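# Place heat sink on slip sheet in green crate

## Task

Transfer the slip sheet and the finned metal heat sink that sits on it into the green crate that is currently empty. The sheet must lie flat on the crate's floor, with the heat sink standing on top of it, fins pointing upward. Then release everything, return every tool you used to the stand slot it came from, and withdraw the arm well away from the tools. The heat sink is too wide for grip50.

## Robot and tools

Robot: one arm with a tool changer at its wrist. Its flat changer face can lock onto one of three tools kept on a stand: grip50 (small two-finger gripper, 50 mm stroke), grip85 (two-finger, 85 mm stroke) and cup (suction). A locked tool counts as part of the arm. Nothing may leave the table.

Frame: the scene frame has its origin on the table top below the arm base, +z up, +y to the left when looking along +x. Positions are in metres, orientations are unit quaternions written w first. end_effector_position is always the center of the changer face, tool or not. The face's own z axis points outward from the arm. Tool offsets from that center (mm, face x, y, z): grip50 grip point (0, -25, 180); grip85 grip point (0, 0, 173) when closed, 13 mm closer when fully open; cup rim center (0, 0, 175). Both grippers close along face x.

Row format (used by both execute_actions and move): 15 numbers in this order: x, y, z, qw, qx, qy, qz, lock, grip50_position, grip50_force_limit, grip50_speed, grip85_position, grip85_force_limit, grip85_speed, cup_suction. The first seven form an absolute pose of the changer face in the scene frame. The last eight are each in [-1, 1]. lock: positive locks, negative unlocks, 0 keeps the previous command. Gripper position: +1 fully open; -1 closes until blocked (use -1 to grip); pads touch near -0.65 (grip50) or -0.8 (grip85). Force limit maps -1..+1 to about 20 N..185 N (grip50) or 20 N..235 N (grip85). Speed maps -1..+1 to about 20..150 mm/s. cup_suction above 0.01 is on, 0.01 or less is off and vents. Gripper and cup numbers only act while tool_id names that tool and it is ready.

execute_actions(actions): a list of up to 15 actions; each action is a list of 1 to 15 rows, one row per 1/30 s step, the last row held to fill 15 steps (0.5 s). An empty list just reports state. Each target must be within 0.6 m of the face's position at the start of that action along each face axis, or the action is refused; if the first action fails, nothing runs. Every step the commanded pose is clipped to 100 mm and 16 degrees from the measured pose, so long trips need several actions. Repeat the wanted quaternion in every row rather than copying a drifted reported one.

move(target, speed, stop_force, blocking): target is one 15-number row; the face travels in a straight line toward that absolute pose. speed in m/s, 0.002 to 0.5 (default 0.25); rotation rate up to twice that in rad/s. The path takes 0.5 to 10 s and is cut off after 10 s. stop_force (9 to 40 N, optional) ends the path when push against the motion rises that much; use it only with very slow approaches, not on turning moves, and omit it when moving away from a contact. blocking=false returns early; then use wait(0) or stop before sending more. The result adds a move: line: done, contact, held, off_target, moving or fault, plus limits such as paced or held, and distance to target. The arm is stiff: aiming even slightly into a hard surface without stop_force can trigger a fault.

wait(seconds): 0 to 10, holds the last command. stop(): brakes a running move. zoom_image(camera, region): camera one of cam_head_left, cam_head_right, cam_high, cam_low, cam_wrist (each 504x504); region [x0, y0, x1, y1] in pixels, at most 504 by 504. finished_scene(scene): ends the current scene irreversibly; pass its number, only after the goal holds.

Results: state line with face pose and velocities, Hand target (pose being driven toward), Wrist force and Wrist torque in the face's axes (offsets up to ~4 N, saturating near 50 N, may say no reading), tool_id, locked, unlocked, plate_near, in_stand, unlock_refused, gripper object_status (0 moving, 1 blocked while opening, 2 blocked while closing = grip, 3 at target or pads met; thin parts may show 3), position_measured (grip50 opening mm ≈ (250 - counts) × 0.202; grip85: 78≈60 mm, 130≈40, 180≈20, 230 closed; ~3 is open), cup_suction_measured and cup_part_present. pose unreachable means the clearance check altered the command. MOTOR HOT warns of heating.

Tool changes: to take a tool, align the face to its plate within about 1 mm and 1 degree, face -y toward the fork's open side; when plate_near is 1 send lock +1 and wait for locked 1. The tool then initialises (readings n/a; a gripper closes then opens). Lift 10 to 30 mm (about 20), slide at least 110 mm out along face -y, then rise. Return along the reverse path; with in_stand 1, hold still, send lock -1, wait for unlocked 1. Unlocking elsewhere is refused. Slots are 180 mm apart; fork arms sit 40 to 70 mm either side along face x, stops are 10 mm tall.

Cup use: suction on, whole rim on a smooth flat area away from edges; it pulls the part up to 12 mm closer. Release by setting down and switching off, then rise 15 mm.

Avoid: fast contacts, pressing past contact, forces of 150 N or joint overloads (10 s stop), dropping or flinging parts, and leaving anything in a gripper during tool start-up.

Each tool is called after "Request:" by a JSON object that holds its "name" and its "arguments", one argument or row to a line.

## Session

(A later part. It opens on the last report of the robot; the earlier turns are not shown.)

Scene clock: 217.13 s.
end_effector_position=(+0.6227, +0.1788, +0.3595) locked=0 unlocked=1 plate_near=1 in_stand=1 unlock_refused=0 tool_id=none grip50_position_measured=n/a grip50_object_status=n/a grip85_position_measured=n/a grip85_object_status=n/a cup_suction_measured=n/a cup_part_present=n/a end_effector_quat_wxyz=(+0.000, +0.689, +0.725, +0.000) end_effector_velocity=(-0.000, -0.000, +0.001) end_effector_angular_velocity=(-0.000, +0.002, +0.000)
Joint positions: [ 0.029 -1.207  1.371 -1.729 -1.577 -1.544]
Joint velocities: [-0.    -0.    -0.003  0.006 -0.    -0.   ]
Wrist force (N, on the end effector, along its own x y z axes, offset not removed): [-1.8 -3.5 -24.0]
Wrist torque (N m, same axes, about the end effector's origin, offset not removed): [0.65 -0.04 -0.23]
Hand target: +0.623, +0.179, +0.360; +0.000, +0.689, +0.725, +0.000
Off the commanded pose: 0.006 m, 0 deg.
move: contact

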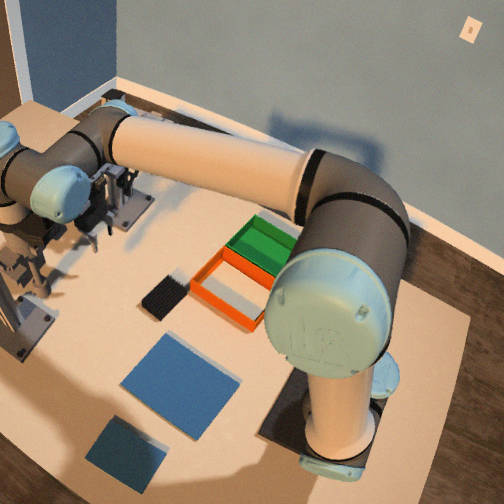

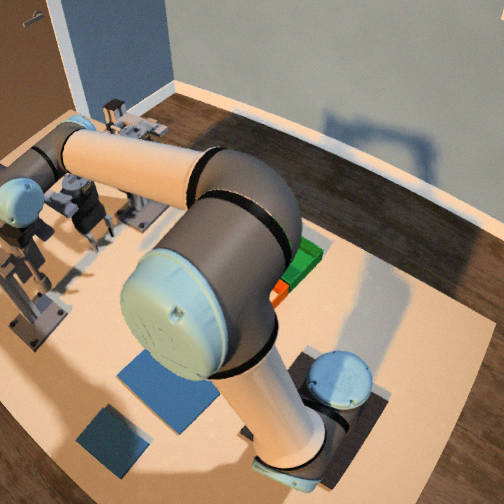

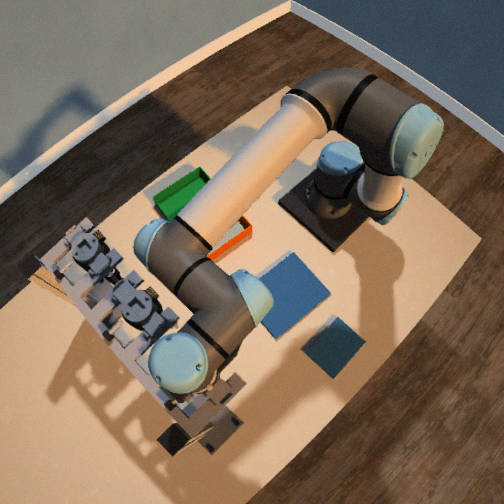

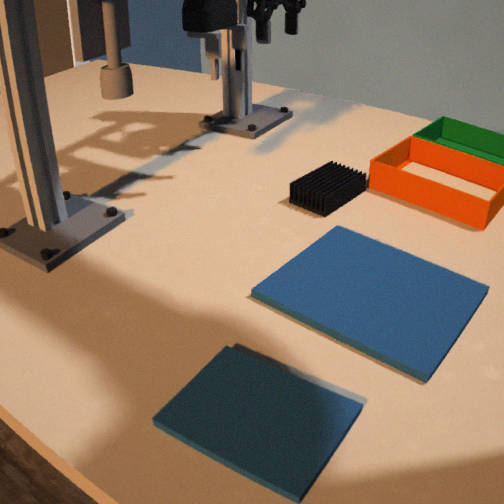

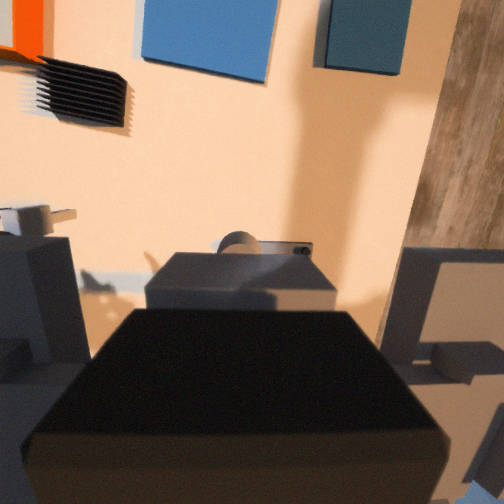

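Request:
{"name": "execute_actions", "arguments": {
  "actions": [
    [[0.6227,0.1788,0.3598,0,0.689,0.7248,0,1,1,0,0,1,0,0,-1]],
    [[0.6227,0.1788,0.3598,0,0.689,0.7248,0,1,1,0,0,1,0,0,-1]],
    [[0.6227,0.1788,0.3598,0,0.689,0.7248,0,1,1,0,0,1,0,0,-1]]
  ]
}}

Request:
{"name": "move", "arguments": {
  "target": [0.6227,0.1788,0.38,0,0.689,0.7248,0,0,1,0,0,1,0,0,-1],
  "speed": 0.04
}}

Request:
{"name": "move", "arguments": {
  "target": [0.5029,0.1727,0.38,0,0.689,0.7248,0,0,1,0,0,1,0,0,-1],
  "speed": 0.1
}}

Request:
{"name": "move", "arguments": {
  "target": [0.335,-0.161,0.25,0,0.749,0.6626,0,0,1,0,0,1,0,0,-1],
  "speed": 0.3
}}

Scene clock: 235.03 s.
end_effector_position=(+0.6227, +0.1788, +0.3598) locked=1 unlocked=0 plate_near=1 in_stand=1 unlock_refused=0 tool_id=cup grip50_position_measured=n/a grip50_object_status=n/a grip85_position_measured=n/a grip85_object_status=n/a cup_suction_measured=n/a cup_part_present=n/a end_effector_quat_wxyz=(+0.000, +0.689, +0.725, +0.000) end_effector_velocity=(+0.000, +0.000, -0.000) end_effector_angular_velocity=(+0.000, +0.000, -0.000)
Joint positions: [ 0.029 -1.207  1.37  -1.728 -1.577 -1.544]
Joint velocities: [-0.  0.  0. -0.  0.  0.]
Wrist force (N, on the end effector, along its own x y z axes, offset not removed): [-0.7 -2.4 -8.8]
Wrist torque (N m, same axes, about the end effector's origin, offset not removed): [-0.26 -0.39 -0.21]
Hand target: +0.623, +0.179, +0.360; -0.000, +0.689, +0.725, -0.000
Off the commanded pose: 0.000 m, 0 deg.

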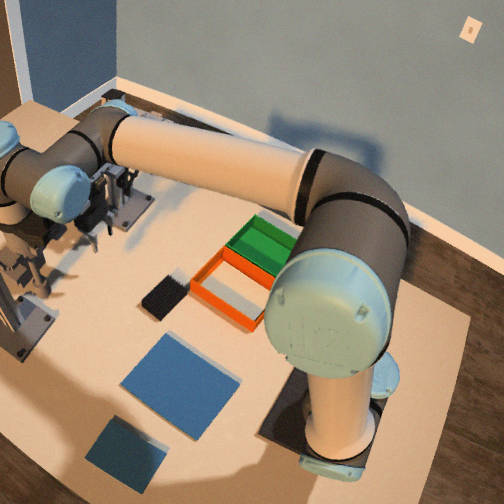

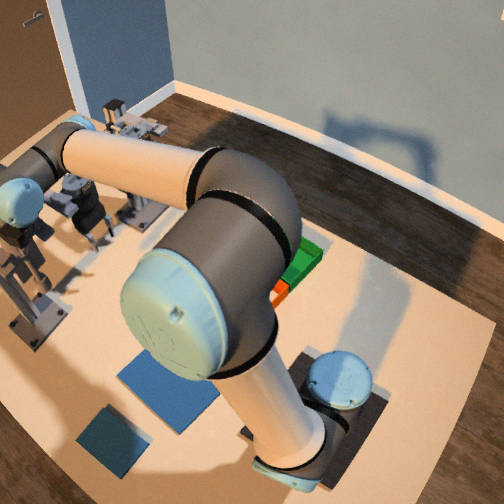

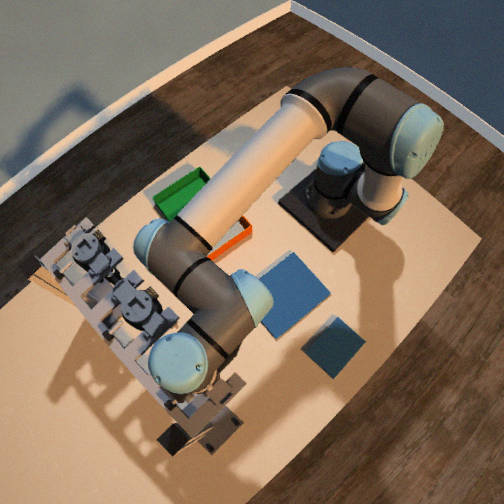

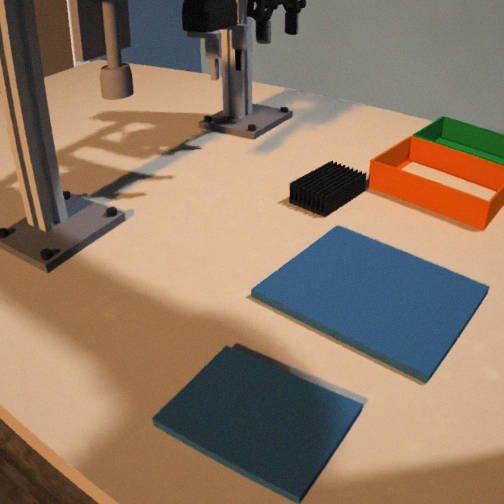

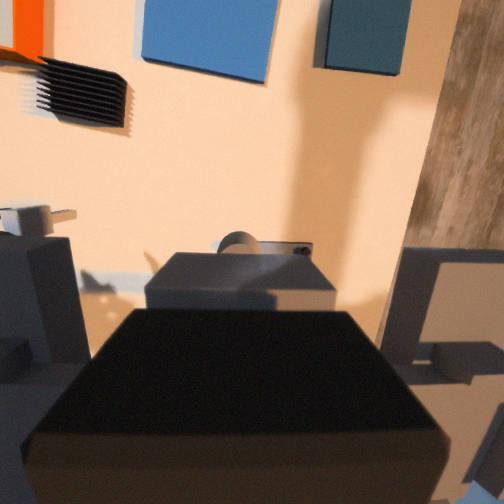

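Scene clock: 235.90 s.
end_effector_position=(+0.6227, +0.1788, +0.3798) locked=1 unlocked=0 plate_near=1 in_stand=0 unlock_refused=0 tool_id=cup grip50_position_measured=n/a grip50_object_status=n/a grip85_position_measured=n/a grip85_object_status=n/a cup_suction_measured=0.00 cup_part_present=0 end_effector_quat_wxyz=(+0.000, +0.689, +0.725, +0.000) end_effector_velocity=(+0.000, +0.000, +0.002) end_effector_angular_velocity=(+0.001, -0.000, +0.000)
Joint positions: [ 0.029 -1.213  1.327 -1.678 -1.577 -1.544]
Joint velocities: [ 0.    -0.    -0.004  0.004  0.001 -0.   ]
Wrist force (N, on the end effector, along its own x y z axes, offset not removed): [-0.6 0.1 -4.5]
Wrist torque (N m, same axes, about the end effector's origin, offset not removed): [-0.09 0.09 -0.35]
Hand target: +0.623, +0.179, +0.380; +0.000, +0.689, +0.725, +0.000
Off the commanded pose: 0.000 m, 0 deg.
move: done

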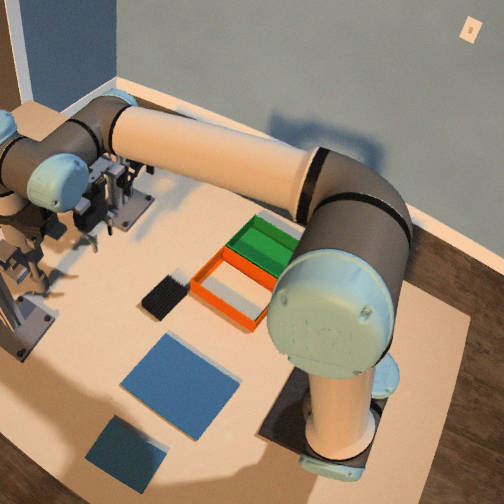

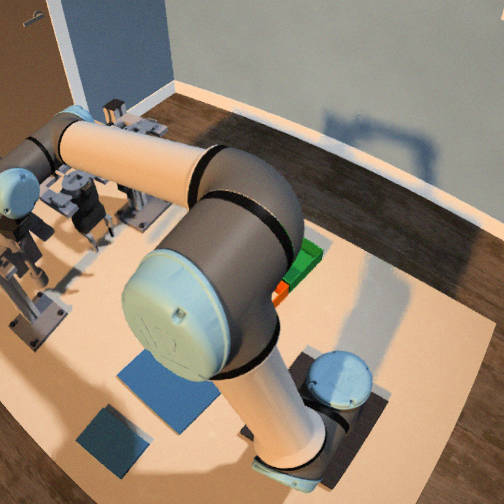

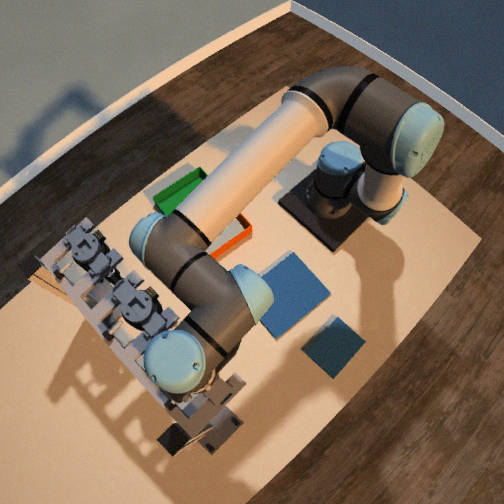

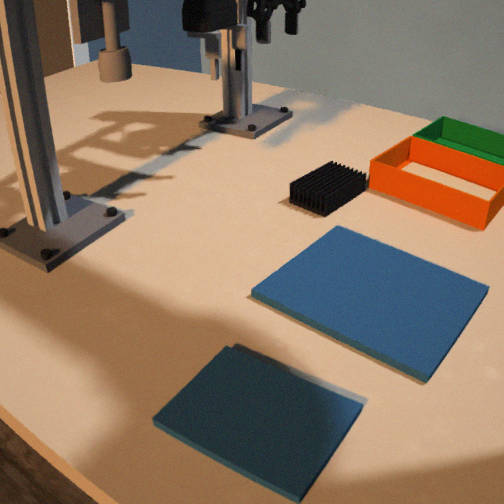

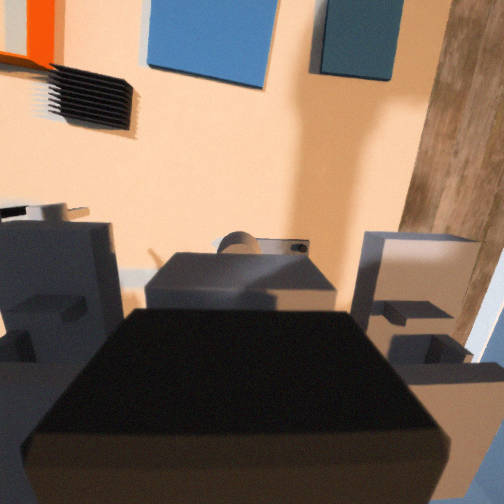

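Scene clock: 237.60 s.
end_effector_position=(+0.5030, +0.1728, +0.3801) locked=1 unlocked=0 plate_near=1 in_stand=0 unlock_refused=0 tool_id=cup grip50_position_measured=n/a grip50_object_status=n/a grip85_position_measured=n/a grip85_object_status=n/a cup_suction_measured=0.00 cup_part_present=0 end_effector_quat_wxyz=(+0.000, +0.689, +0.725, -0.000) end_effector_velocity=(-0.002, -0.000, -0.000) end_effector_angular_velocity=(+0.000, +0.000, +0.000)
Joint positions: [ 0.035 -1.492  1.67  -1.742 -1.577 -1.538]
Joint velocities: [ 0.    -0.004  0.004 -0.     0.    -0.   ]
Wrist force (N, on the end effector, along its own x y z axes, offset not removed): [1.3 -1.1 -3.4]
Wrist torque (N m, same axes, about the end effector's origin, offset not removed): [-0.10 -0.11 -0.29]
Hand target: +0.503, +0.173, +0.380; +0.000, +0.689, +0.725, -0.000
Off the commanded pose: 0.000 m, 0 deg.
move: done

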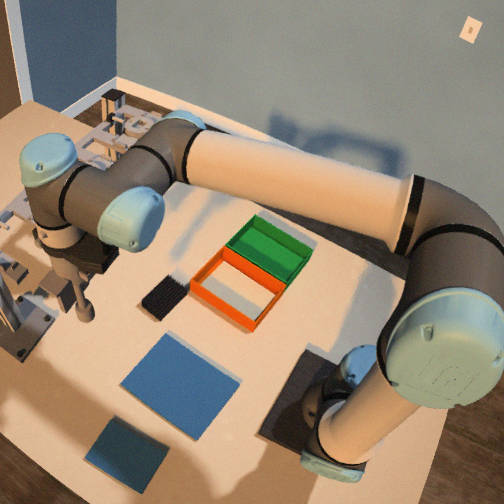

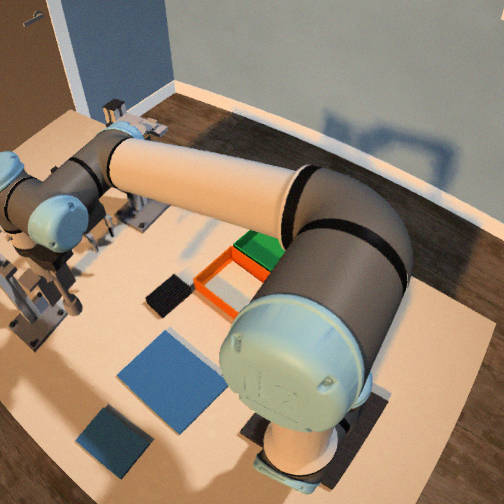

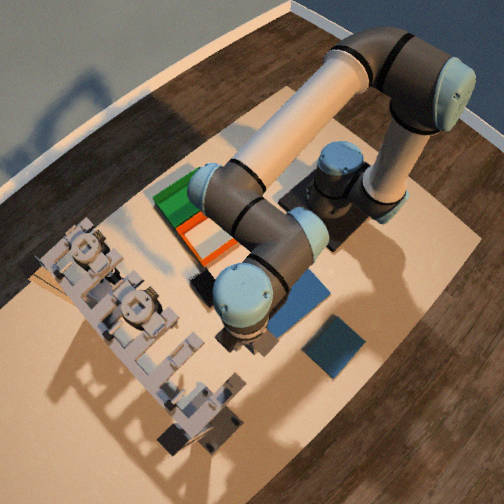

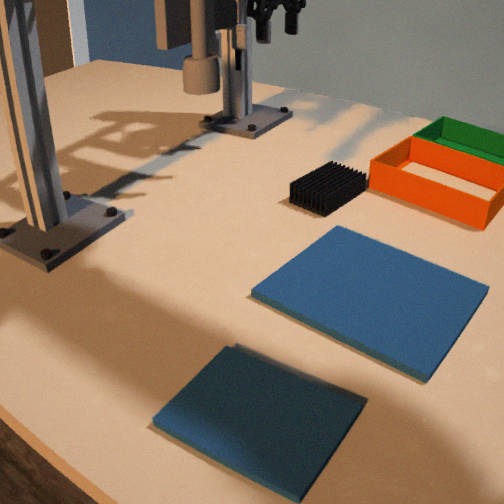

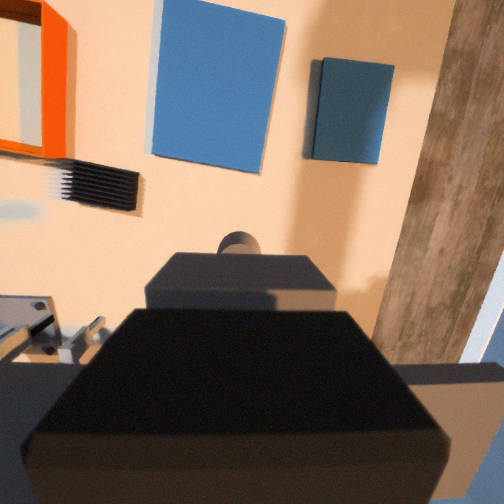

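Scene clock: 239.60 s.
end_effector_position=(+0.3347, -0.1605, +0.2502) locked=1 unlocked=0 plate_near=1 in_stand=0 unlock_refused=0 tool_id=cup grip50_position_measured=n/a grip50_object_status=n/a grip85_position_measured=n/a grip85_object_status=n/a cup_suction_measured=0.00 cup_part_present=0 end_effector_quat_wxyz=(-0.000, +0.749, +0.663, +0.001) end_effector_velocity=(-0.000, -0.001, -0.000) end_effector_angular_velocity=(+0.001, -0.001, +0.000)
Joint positions: [-0.853 -1.801  2.297 -2.066 -1.579 -2.253]
Joint velocities: [-0.004  0.001  0.001 -0.002  0.001 -0.005]
Wrist force (N, on the end effector, along its own x y z axes, offset not removed): [-0.7 -0.2 -4.1]
Wrist torque (N m, same axes, about the end effector's origin, offset not removed): [0.11 0.07 -0.38]
Hand target: +0.335, -0.161, +0.250; -0.000, +0.749, +0.663, +0.001
Off the commanded pose: 0.001 m, 0 deg.
move: done

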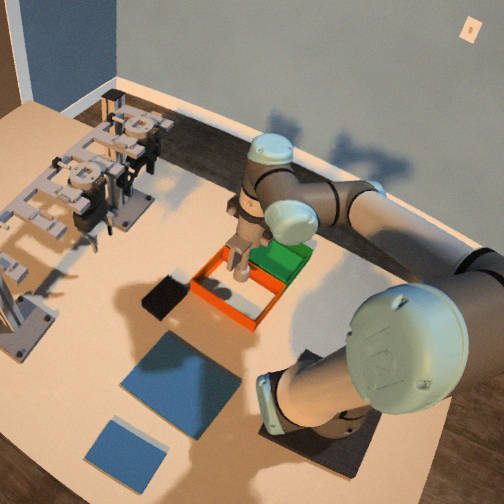

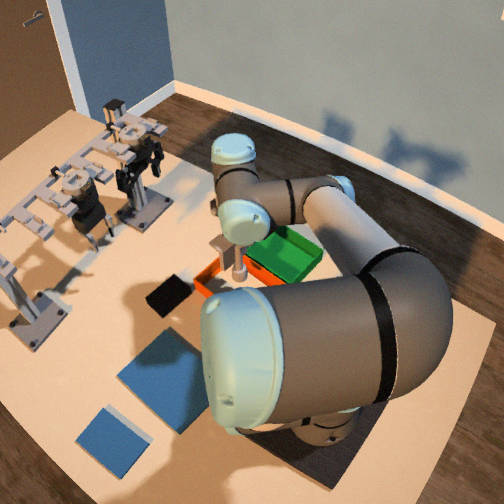

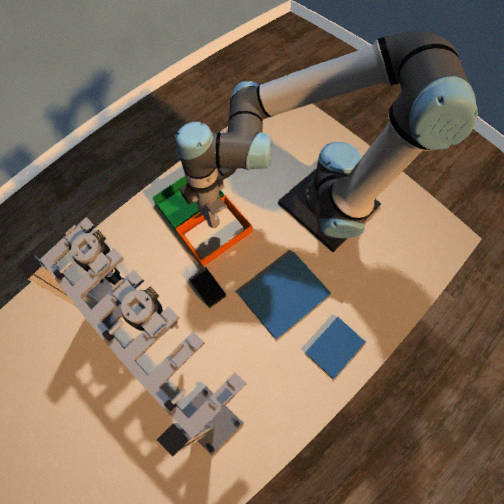

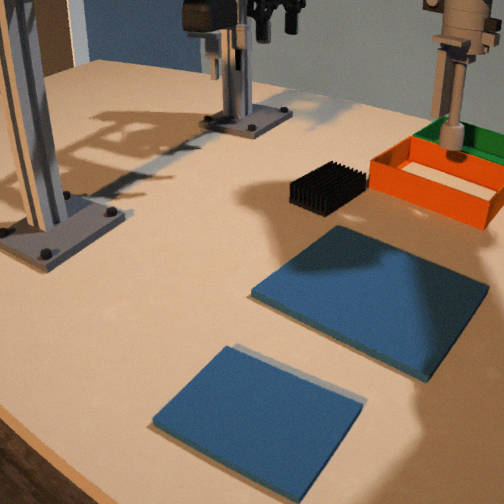

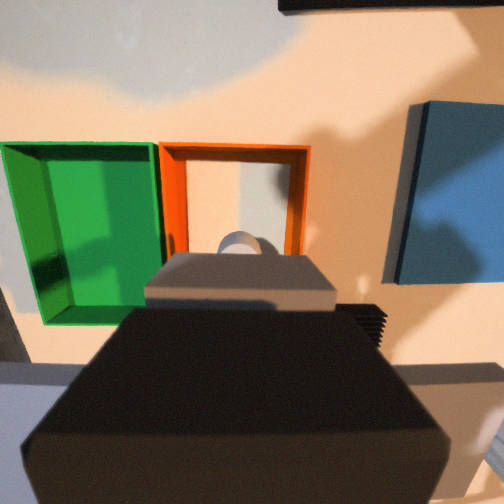

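Request:
{"name": "move", "arguments": {
  "target": [0.3184,-0.296,0.25,0,0.7379,0.675,0,0,1,0,0,1,0,0,-1],
  "speed": 0.2
}}

Request:
{"name": "zoom_image", "arguments": {
  "camera": "cam_wrist",
  "region": [120,100,372,280]
}}

Scene clock: 246.57 s.
end_effector_position=(+0.3184, -0.2957, +0.2500) locked=1 unlocked=0 plate_near=1 in_stand=0 unlock_refused=0 tool_id=cup grip50_position_measured=n/a grip50_object_status=n/a grip85_position_measured=n/a grip85_object_status=n/a cup_suction_measured=0.00 cup_part_present=0 end_effector_quat_wxyz=(-0.000, +0.738, +0.675, +0.000) end_effector_velocity=(+0.000, -0.002, -0.000) end_effector_angular_velocity=(+0.001, -0.001, +0.001)
Joint positions: [-1.1   -1.63   2.156 -2.099 -1.579 -2.534]
Joint velocities: [-0.002  0.004 -0.004 -0.     0.001 -0.003]
Wrist force (N, on the end effector, along its own x y z axes, offset not removed): [-0.2 -1.9 -2.8]
Wrist torque (N m, same axes, about the end effector's origin, offset not removed): [0.05 0.14 -0.15]
Hand target: +0.318, -0.296, +0.250; -0.000, +0.738, +0.675, +0.000
Off the commanded pose: 0.000 m, 0 deg.
move: done

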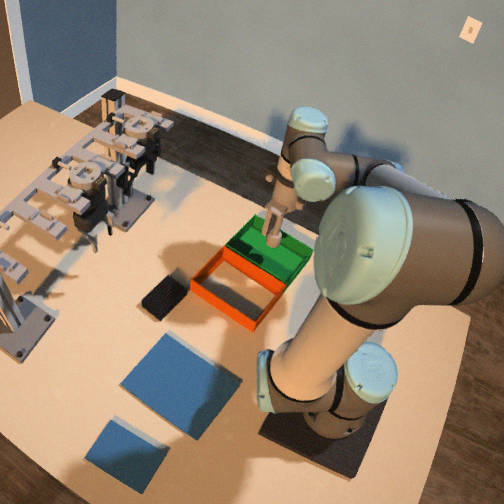

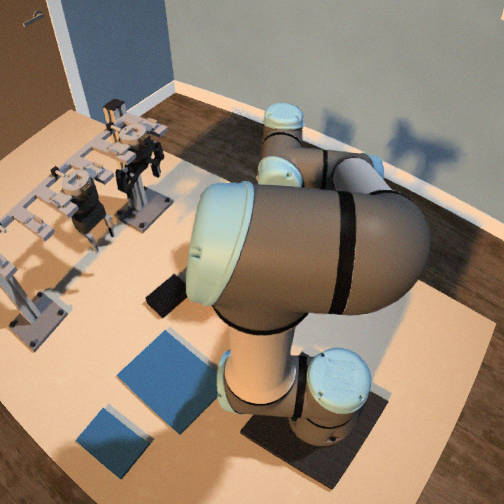

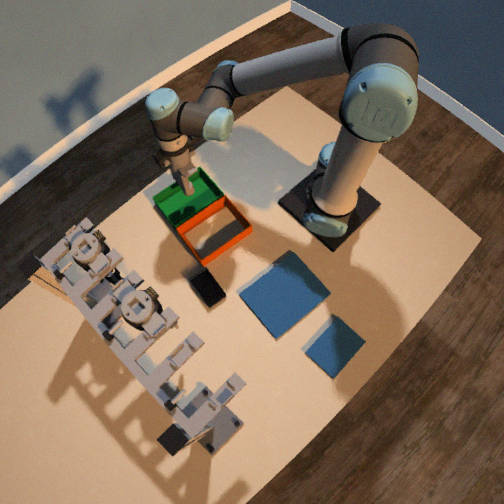

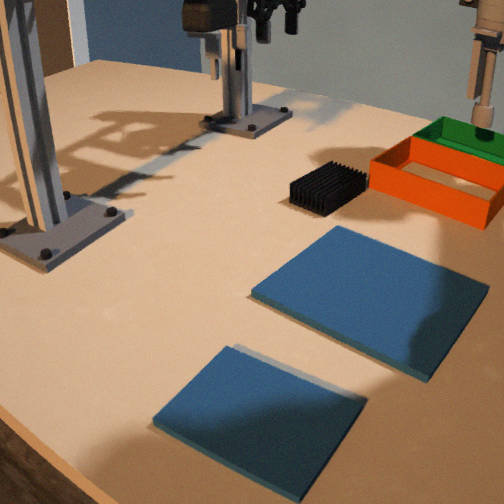

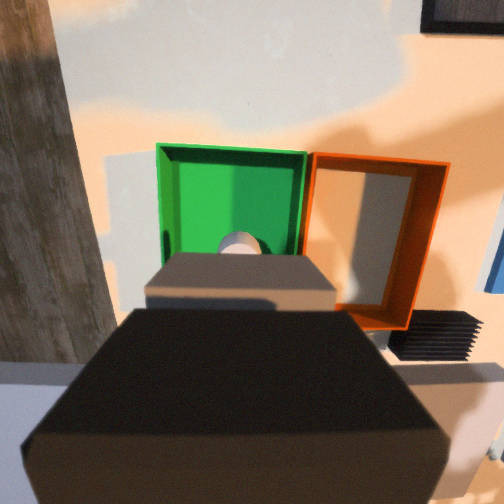

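Region (120, 100, 372, 280) of cam_wrist's 504x504 image, scaled by 2.000, with more detail than that image has; it fills the top 360 rows of this view, and the rest is white.

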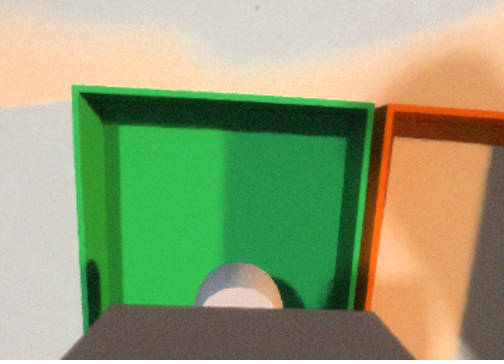

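Request:
{"name": "move", "arguments": {
  "target": [0.319,-0.300,0.25,0,0.749,0.6626,0,0,1,0,0,1,0,0,-1],
  "speed": 0.05
}}

Scene clock: 264.20 s.
end_effector_position=(+0.3190, -0.2999, +0.2500) locked=1 unlocked=0 plate_near=1 in_stand=0 unlock_refused=0 tool_id=cup grip50_position_measured=n/a grip50_object_status=n/a grip85_position_measured=n/a grip85_object_status=n/a cup_suction_measured=0.00 cup_part_present=0 end_effector_quat_wxyz=(+0.000, +0.749, +0.663, +0.000) end_effector_velocity=(+0.000, -0.002, -0.000) end_effector_angular_velocity=(-0.000, +0.000, -0.012)
Joint positions: [-1.104 -1.622  2.148 -2.099 -1.579 -2.506]
Joint velocities: [-0.001  0.003 -0.003 -0.    -0.     0.011]
Wrist force (N, on the end effector, along its own x y z axes, offset not removed): [-0.9 2.2 -3.0]
Wrist torque (N m, same axes, about the end effector's origin, offset not removed): [0.27 0.07 -0.09]
Hand target: +0.319, -0.300, +0.250; +0.000, +0.749, +0.663, +0.000
Off the commanded pose: 0.000 m, 0 deg.
move: done

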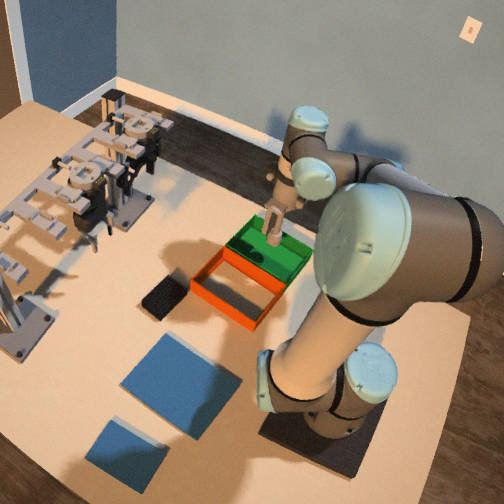

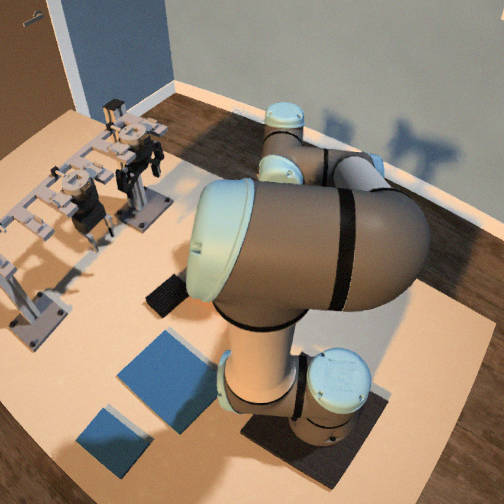

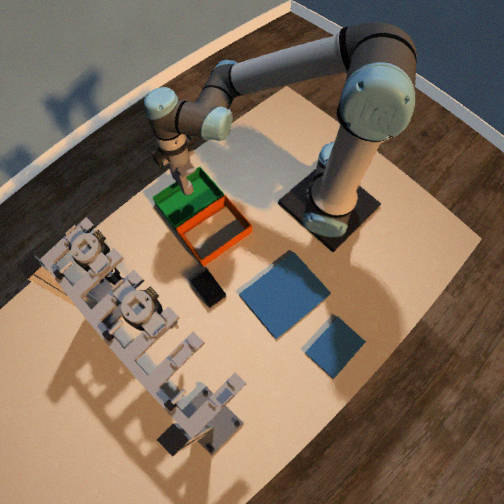

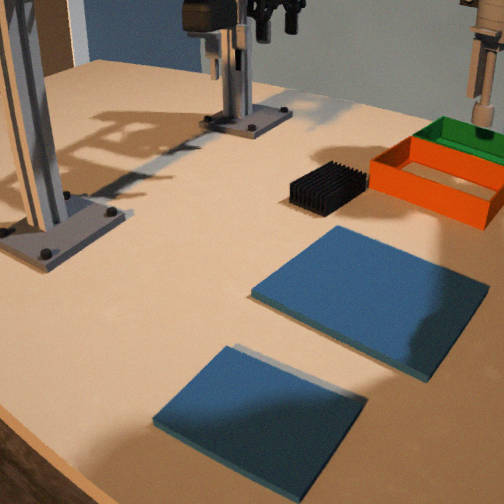

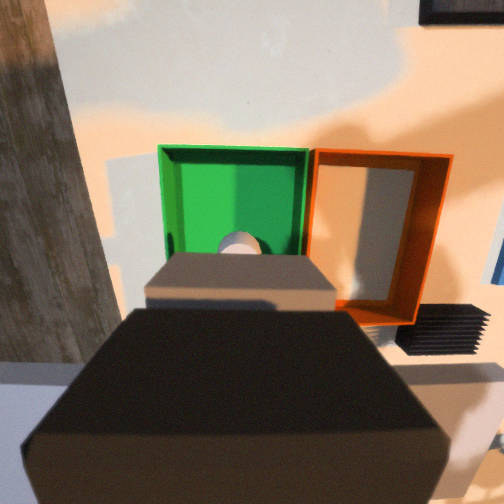

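Request:
{"name": "move", "arguments": {
  "target": [0.335,-0.161,0.25,0,0.749,0.6626,0,0,1,0,0,1,0,0,-1],
  "speed": 0.15
}}

Request:
{"name": "move", "arguments": {
  "target": [0.335,-0.161,0.19,0,0.749,0.6626,0,0,1,0,0,1,0,0,1],
  "speed": 0.06
}}

Request:
{"name": "move", "arguments": {
  "target": [0.335,-0.161,0.176,0,0.749,0.6626,0,0,1,0,0,1,0,0,1],
  "speed": 0.006,
  "stop_force": 10
}}

Scene clock: 272.27 s.
end_effector_position=(+0.3350, -0.1612, +0.2500) locked=1 unlocked=0 plate_near=1 in_stand=0 unlock_refused=0 tool_id=cup grip50_position_measured=n/a grip50_object_status=n/a grip85_position_measured=n/a grip85_object_status=n/a cup_suction_measured=0.00 cup_part_present=0 end_effector_quat_wxyz=(+0.000, +0.749, +0.663, -0.000) end_effector_velocity=(+0.000, +0.002, +0.000) end_effector_angular_velocity=(+0.000, -0.000, -0.000)
Joint positions: [-0.853 -1.799  2.296 -2.068 -1.58  -2.254]
Joint velocities: [ 0.004 -0.002  0.001  0.001  0.     0.004]
Wrist force (N, on the end effector, along its own x y z axes, offset not removed): [0.0 -1.5 -3.0]
Wrist torque (N m, same axes, about the end effector's origin, offset not removed): [-0.10 0.21 -0.13]
Hand target: +0.335, -0.161, +0.250; +0.000, +0.749, +0.663, -0.000
Off the commanded pose: 0.000 m, 0 deg.
move: done

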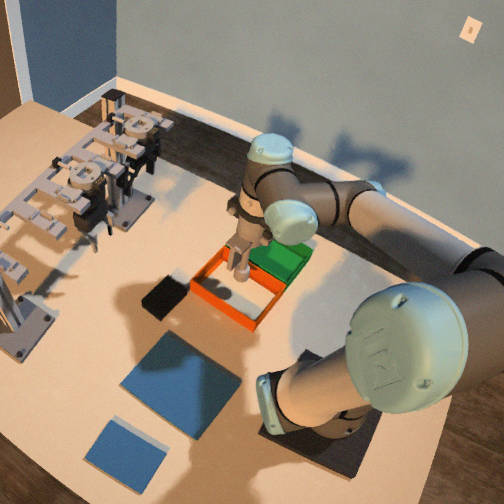

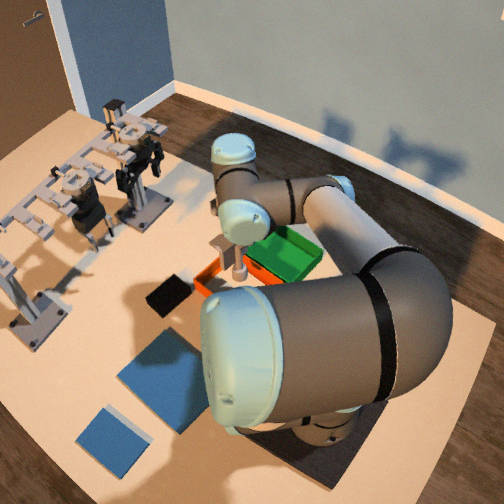

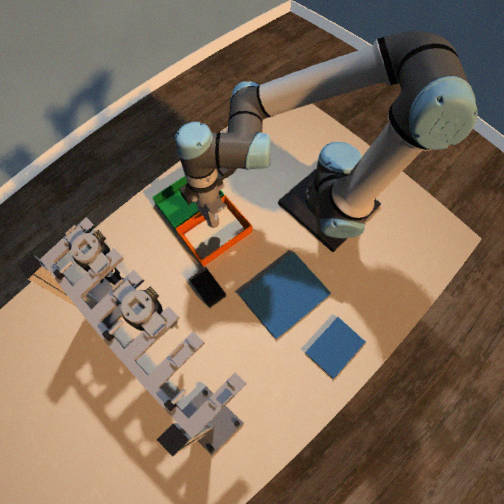

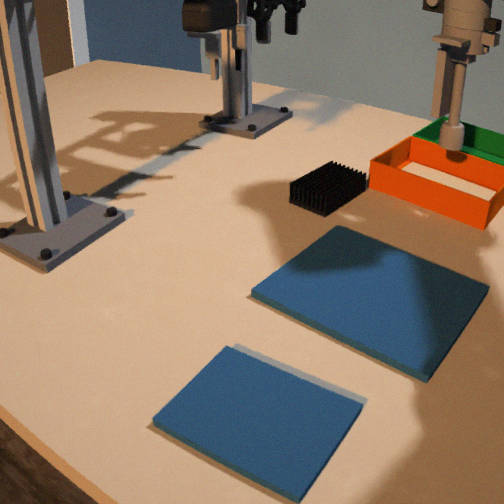

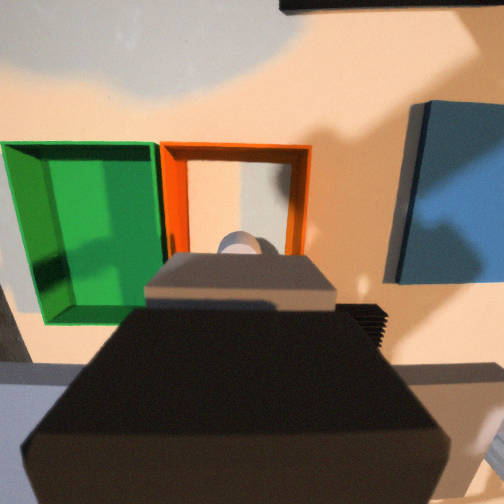

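Scene clock: 273.67 s.
end_effector_position=(+0.3349, -0.1609, +0.1903) locked=1 unlocked=0 plate_near=1 in_stand=0 unlock_refused=0 tool_id=cup grip50_position_measured=n/a grip50_object_status=n/a grip85_position_measured=n/a grip85_object_status=n/a cup_suction_measured=0.00 cup_part_present=0 end_effector_quat_wxyz=(-0.000, +0.749, +0.663, +0.000) end_effector_velocity=(+0.000, -0.000, -0.002) end_effector_angular_velocity=(-0.001, -0.000, +0.001)
Joint positions: [-0.854 -1.689  2.396 -2.279 -1.58  -2.255]
Joint velocities: [ 0.     0.005  0.003 -0.009 -0.    -0.   ]
Wrist force (N, on the end effector, along its own x y z axes, offset not removed): [-2.0 0.7 -1.2]
Wrist torque (N m, same axes, about the end effector's origin, offset not removed): [0.04 0.09 -0.27]
Hand target: +0.335, -0.161, +0.190; -0.000, +0.749, +0.663, +0.000
Off the commanded pose: 0.000 m, 0 deg.
move: done

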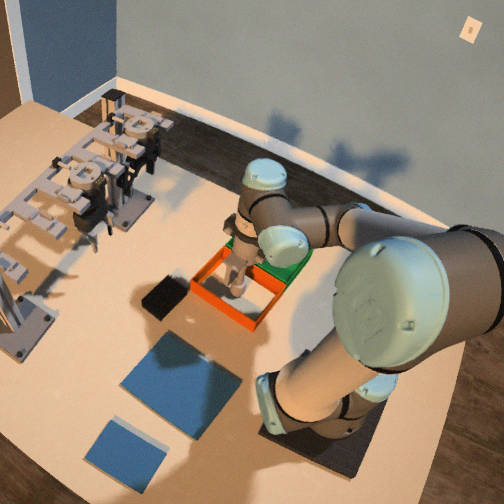

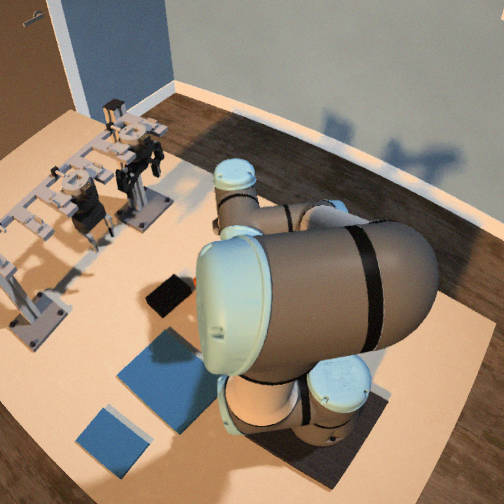

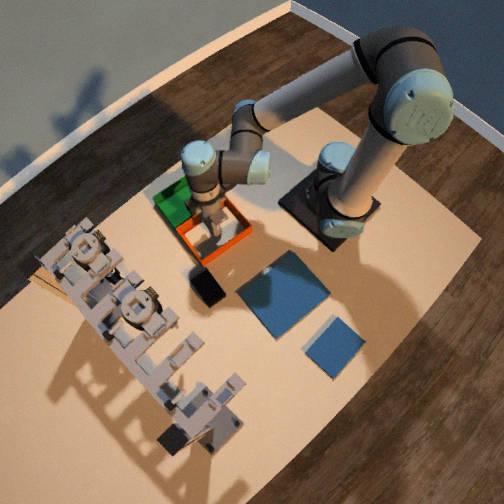

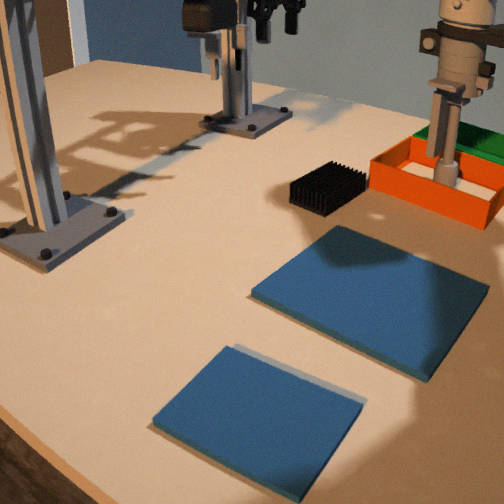

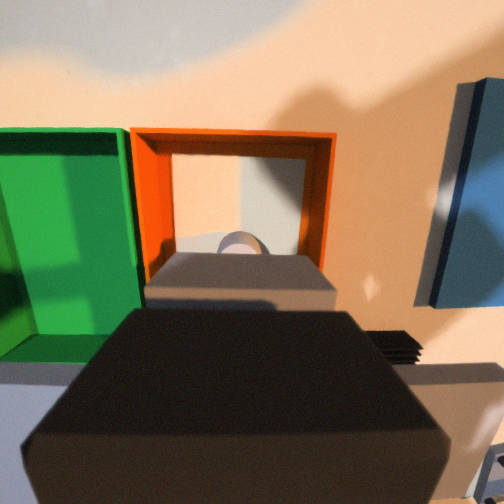

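Scene clock: 276.27 s.
end_effector_position=(+0.3350, -0.1610, +0.1761) locked=1 unlocked=0 plate_near=1 in_stand=0 unlock_refused=0 tool_id=cup grip50_position_measured=n/a grip50_object_status=n/a grip85_position_measured=n/a grip85_object_status=n/a cup_suction_measured=0.98 cup_part_present=1 end_effector_quat_wxyz=(-0.000, +0.749, +0.663, +0.000) end_effector_velocity=(-0.000, -0.000, -0.001) end_effector_angular_velocity=(+0.000, +0.000, +0.000)
Joint positions: [-0.855 -1.655  2.416 -2.332 -1.58  -2.255]
Joint velocities: [-0.     0.003  0.002 -0.005 -0.    -0.   ]
Wrist force (N, on the end effector, along its own x y z axes, offset not removed): [1.2 0.0 -1.4]
Wrist torque (N m, same axes, about the end effector's origin, offset not removed): [-0.05 -0.05 -0.04]
Hand target: +0.335, -0.161, +0.176; -0.000, +0.749, +0.663, +0.000
Off the commanded pose: 0.000 m, 0 deg.
move: done

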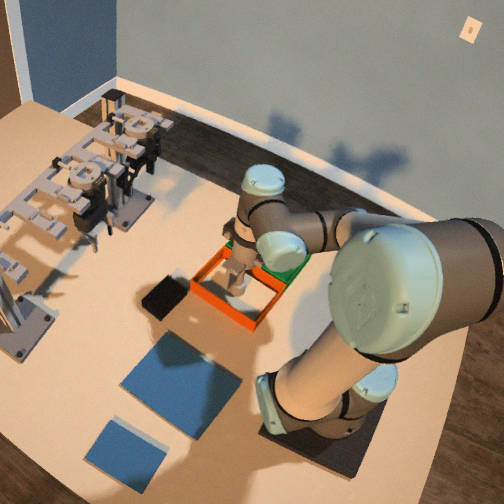

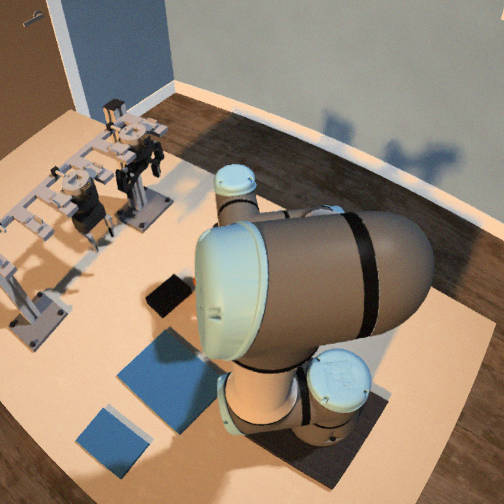

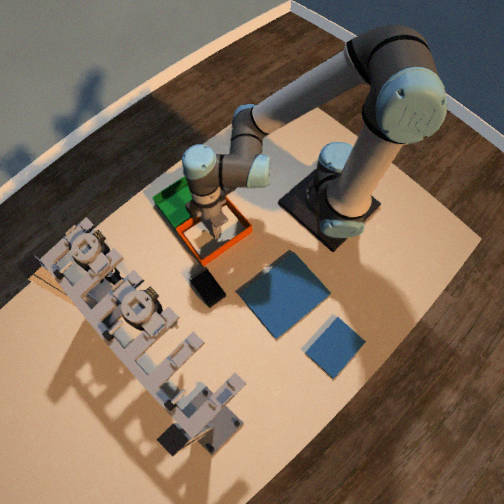

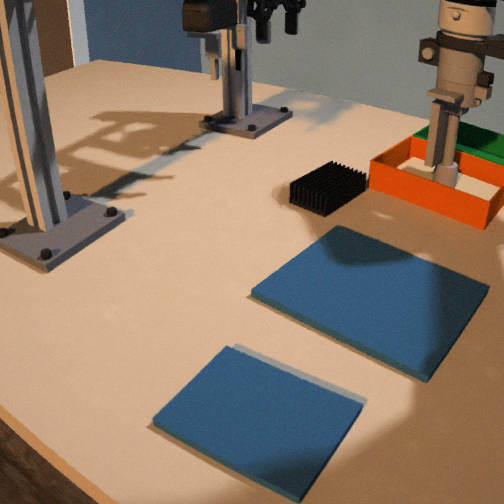

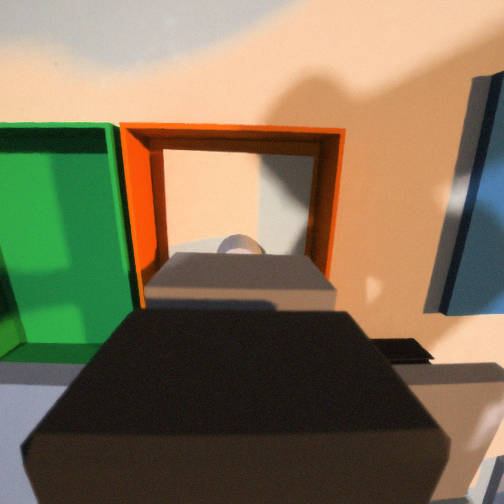

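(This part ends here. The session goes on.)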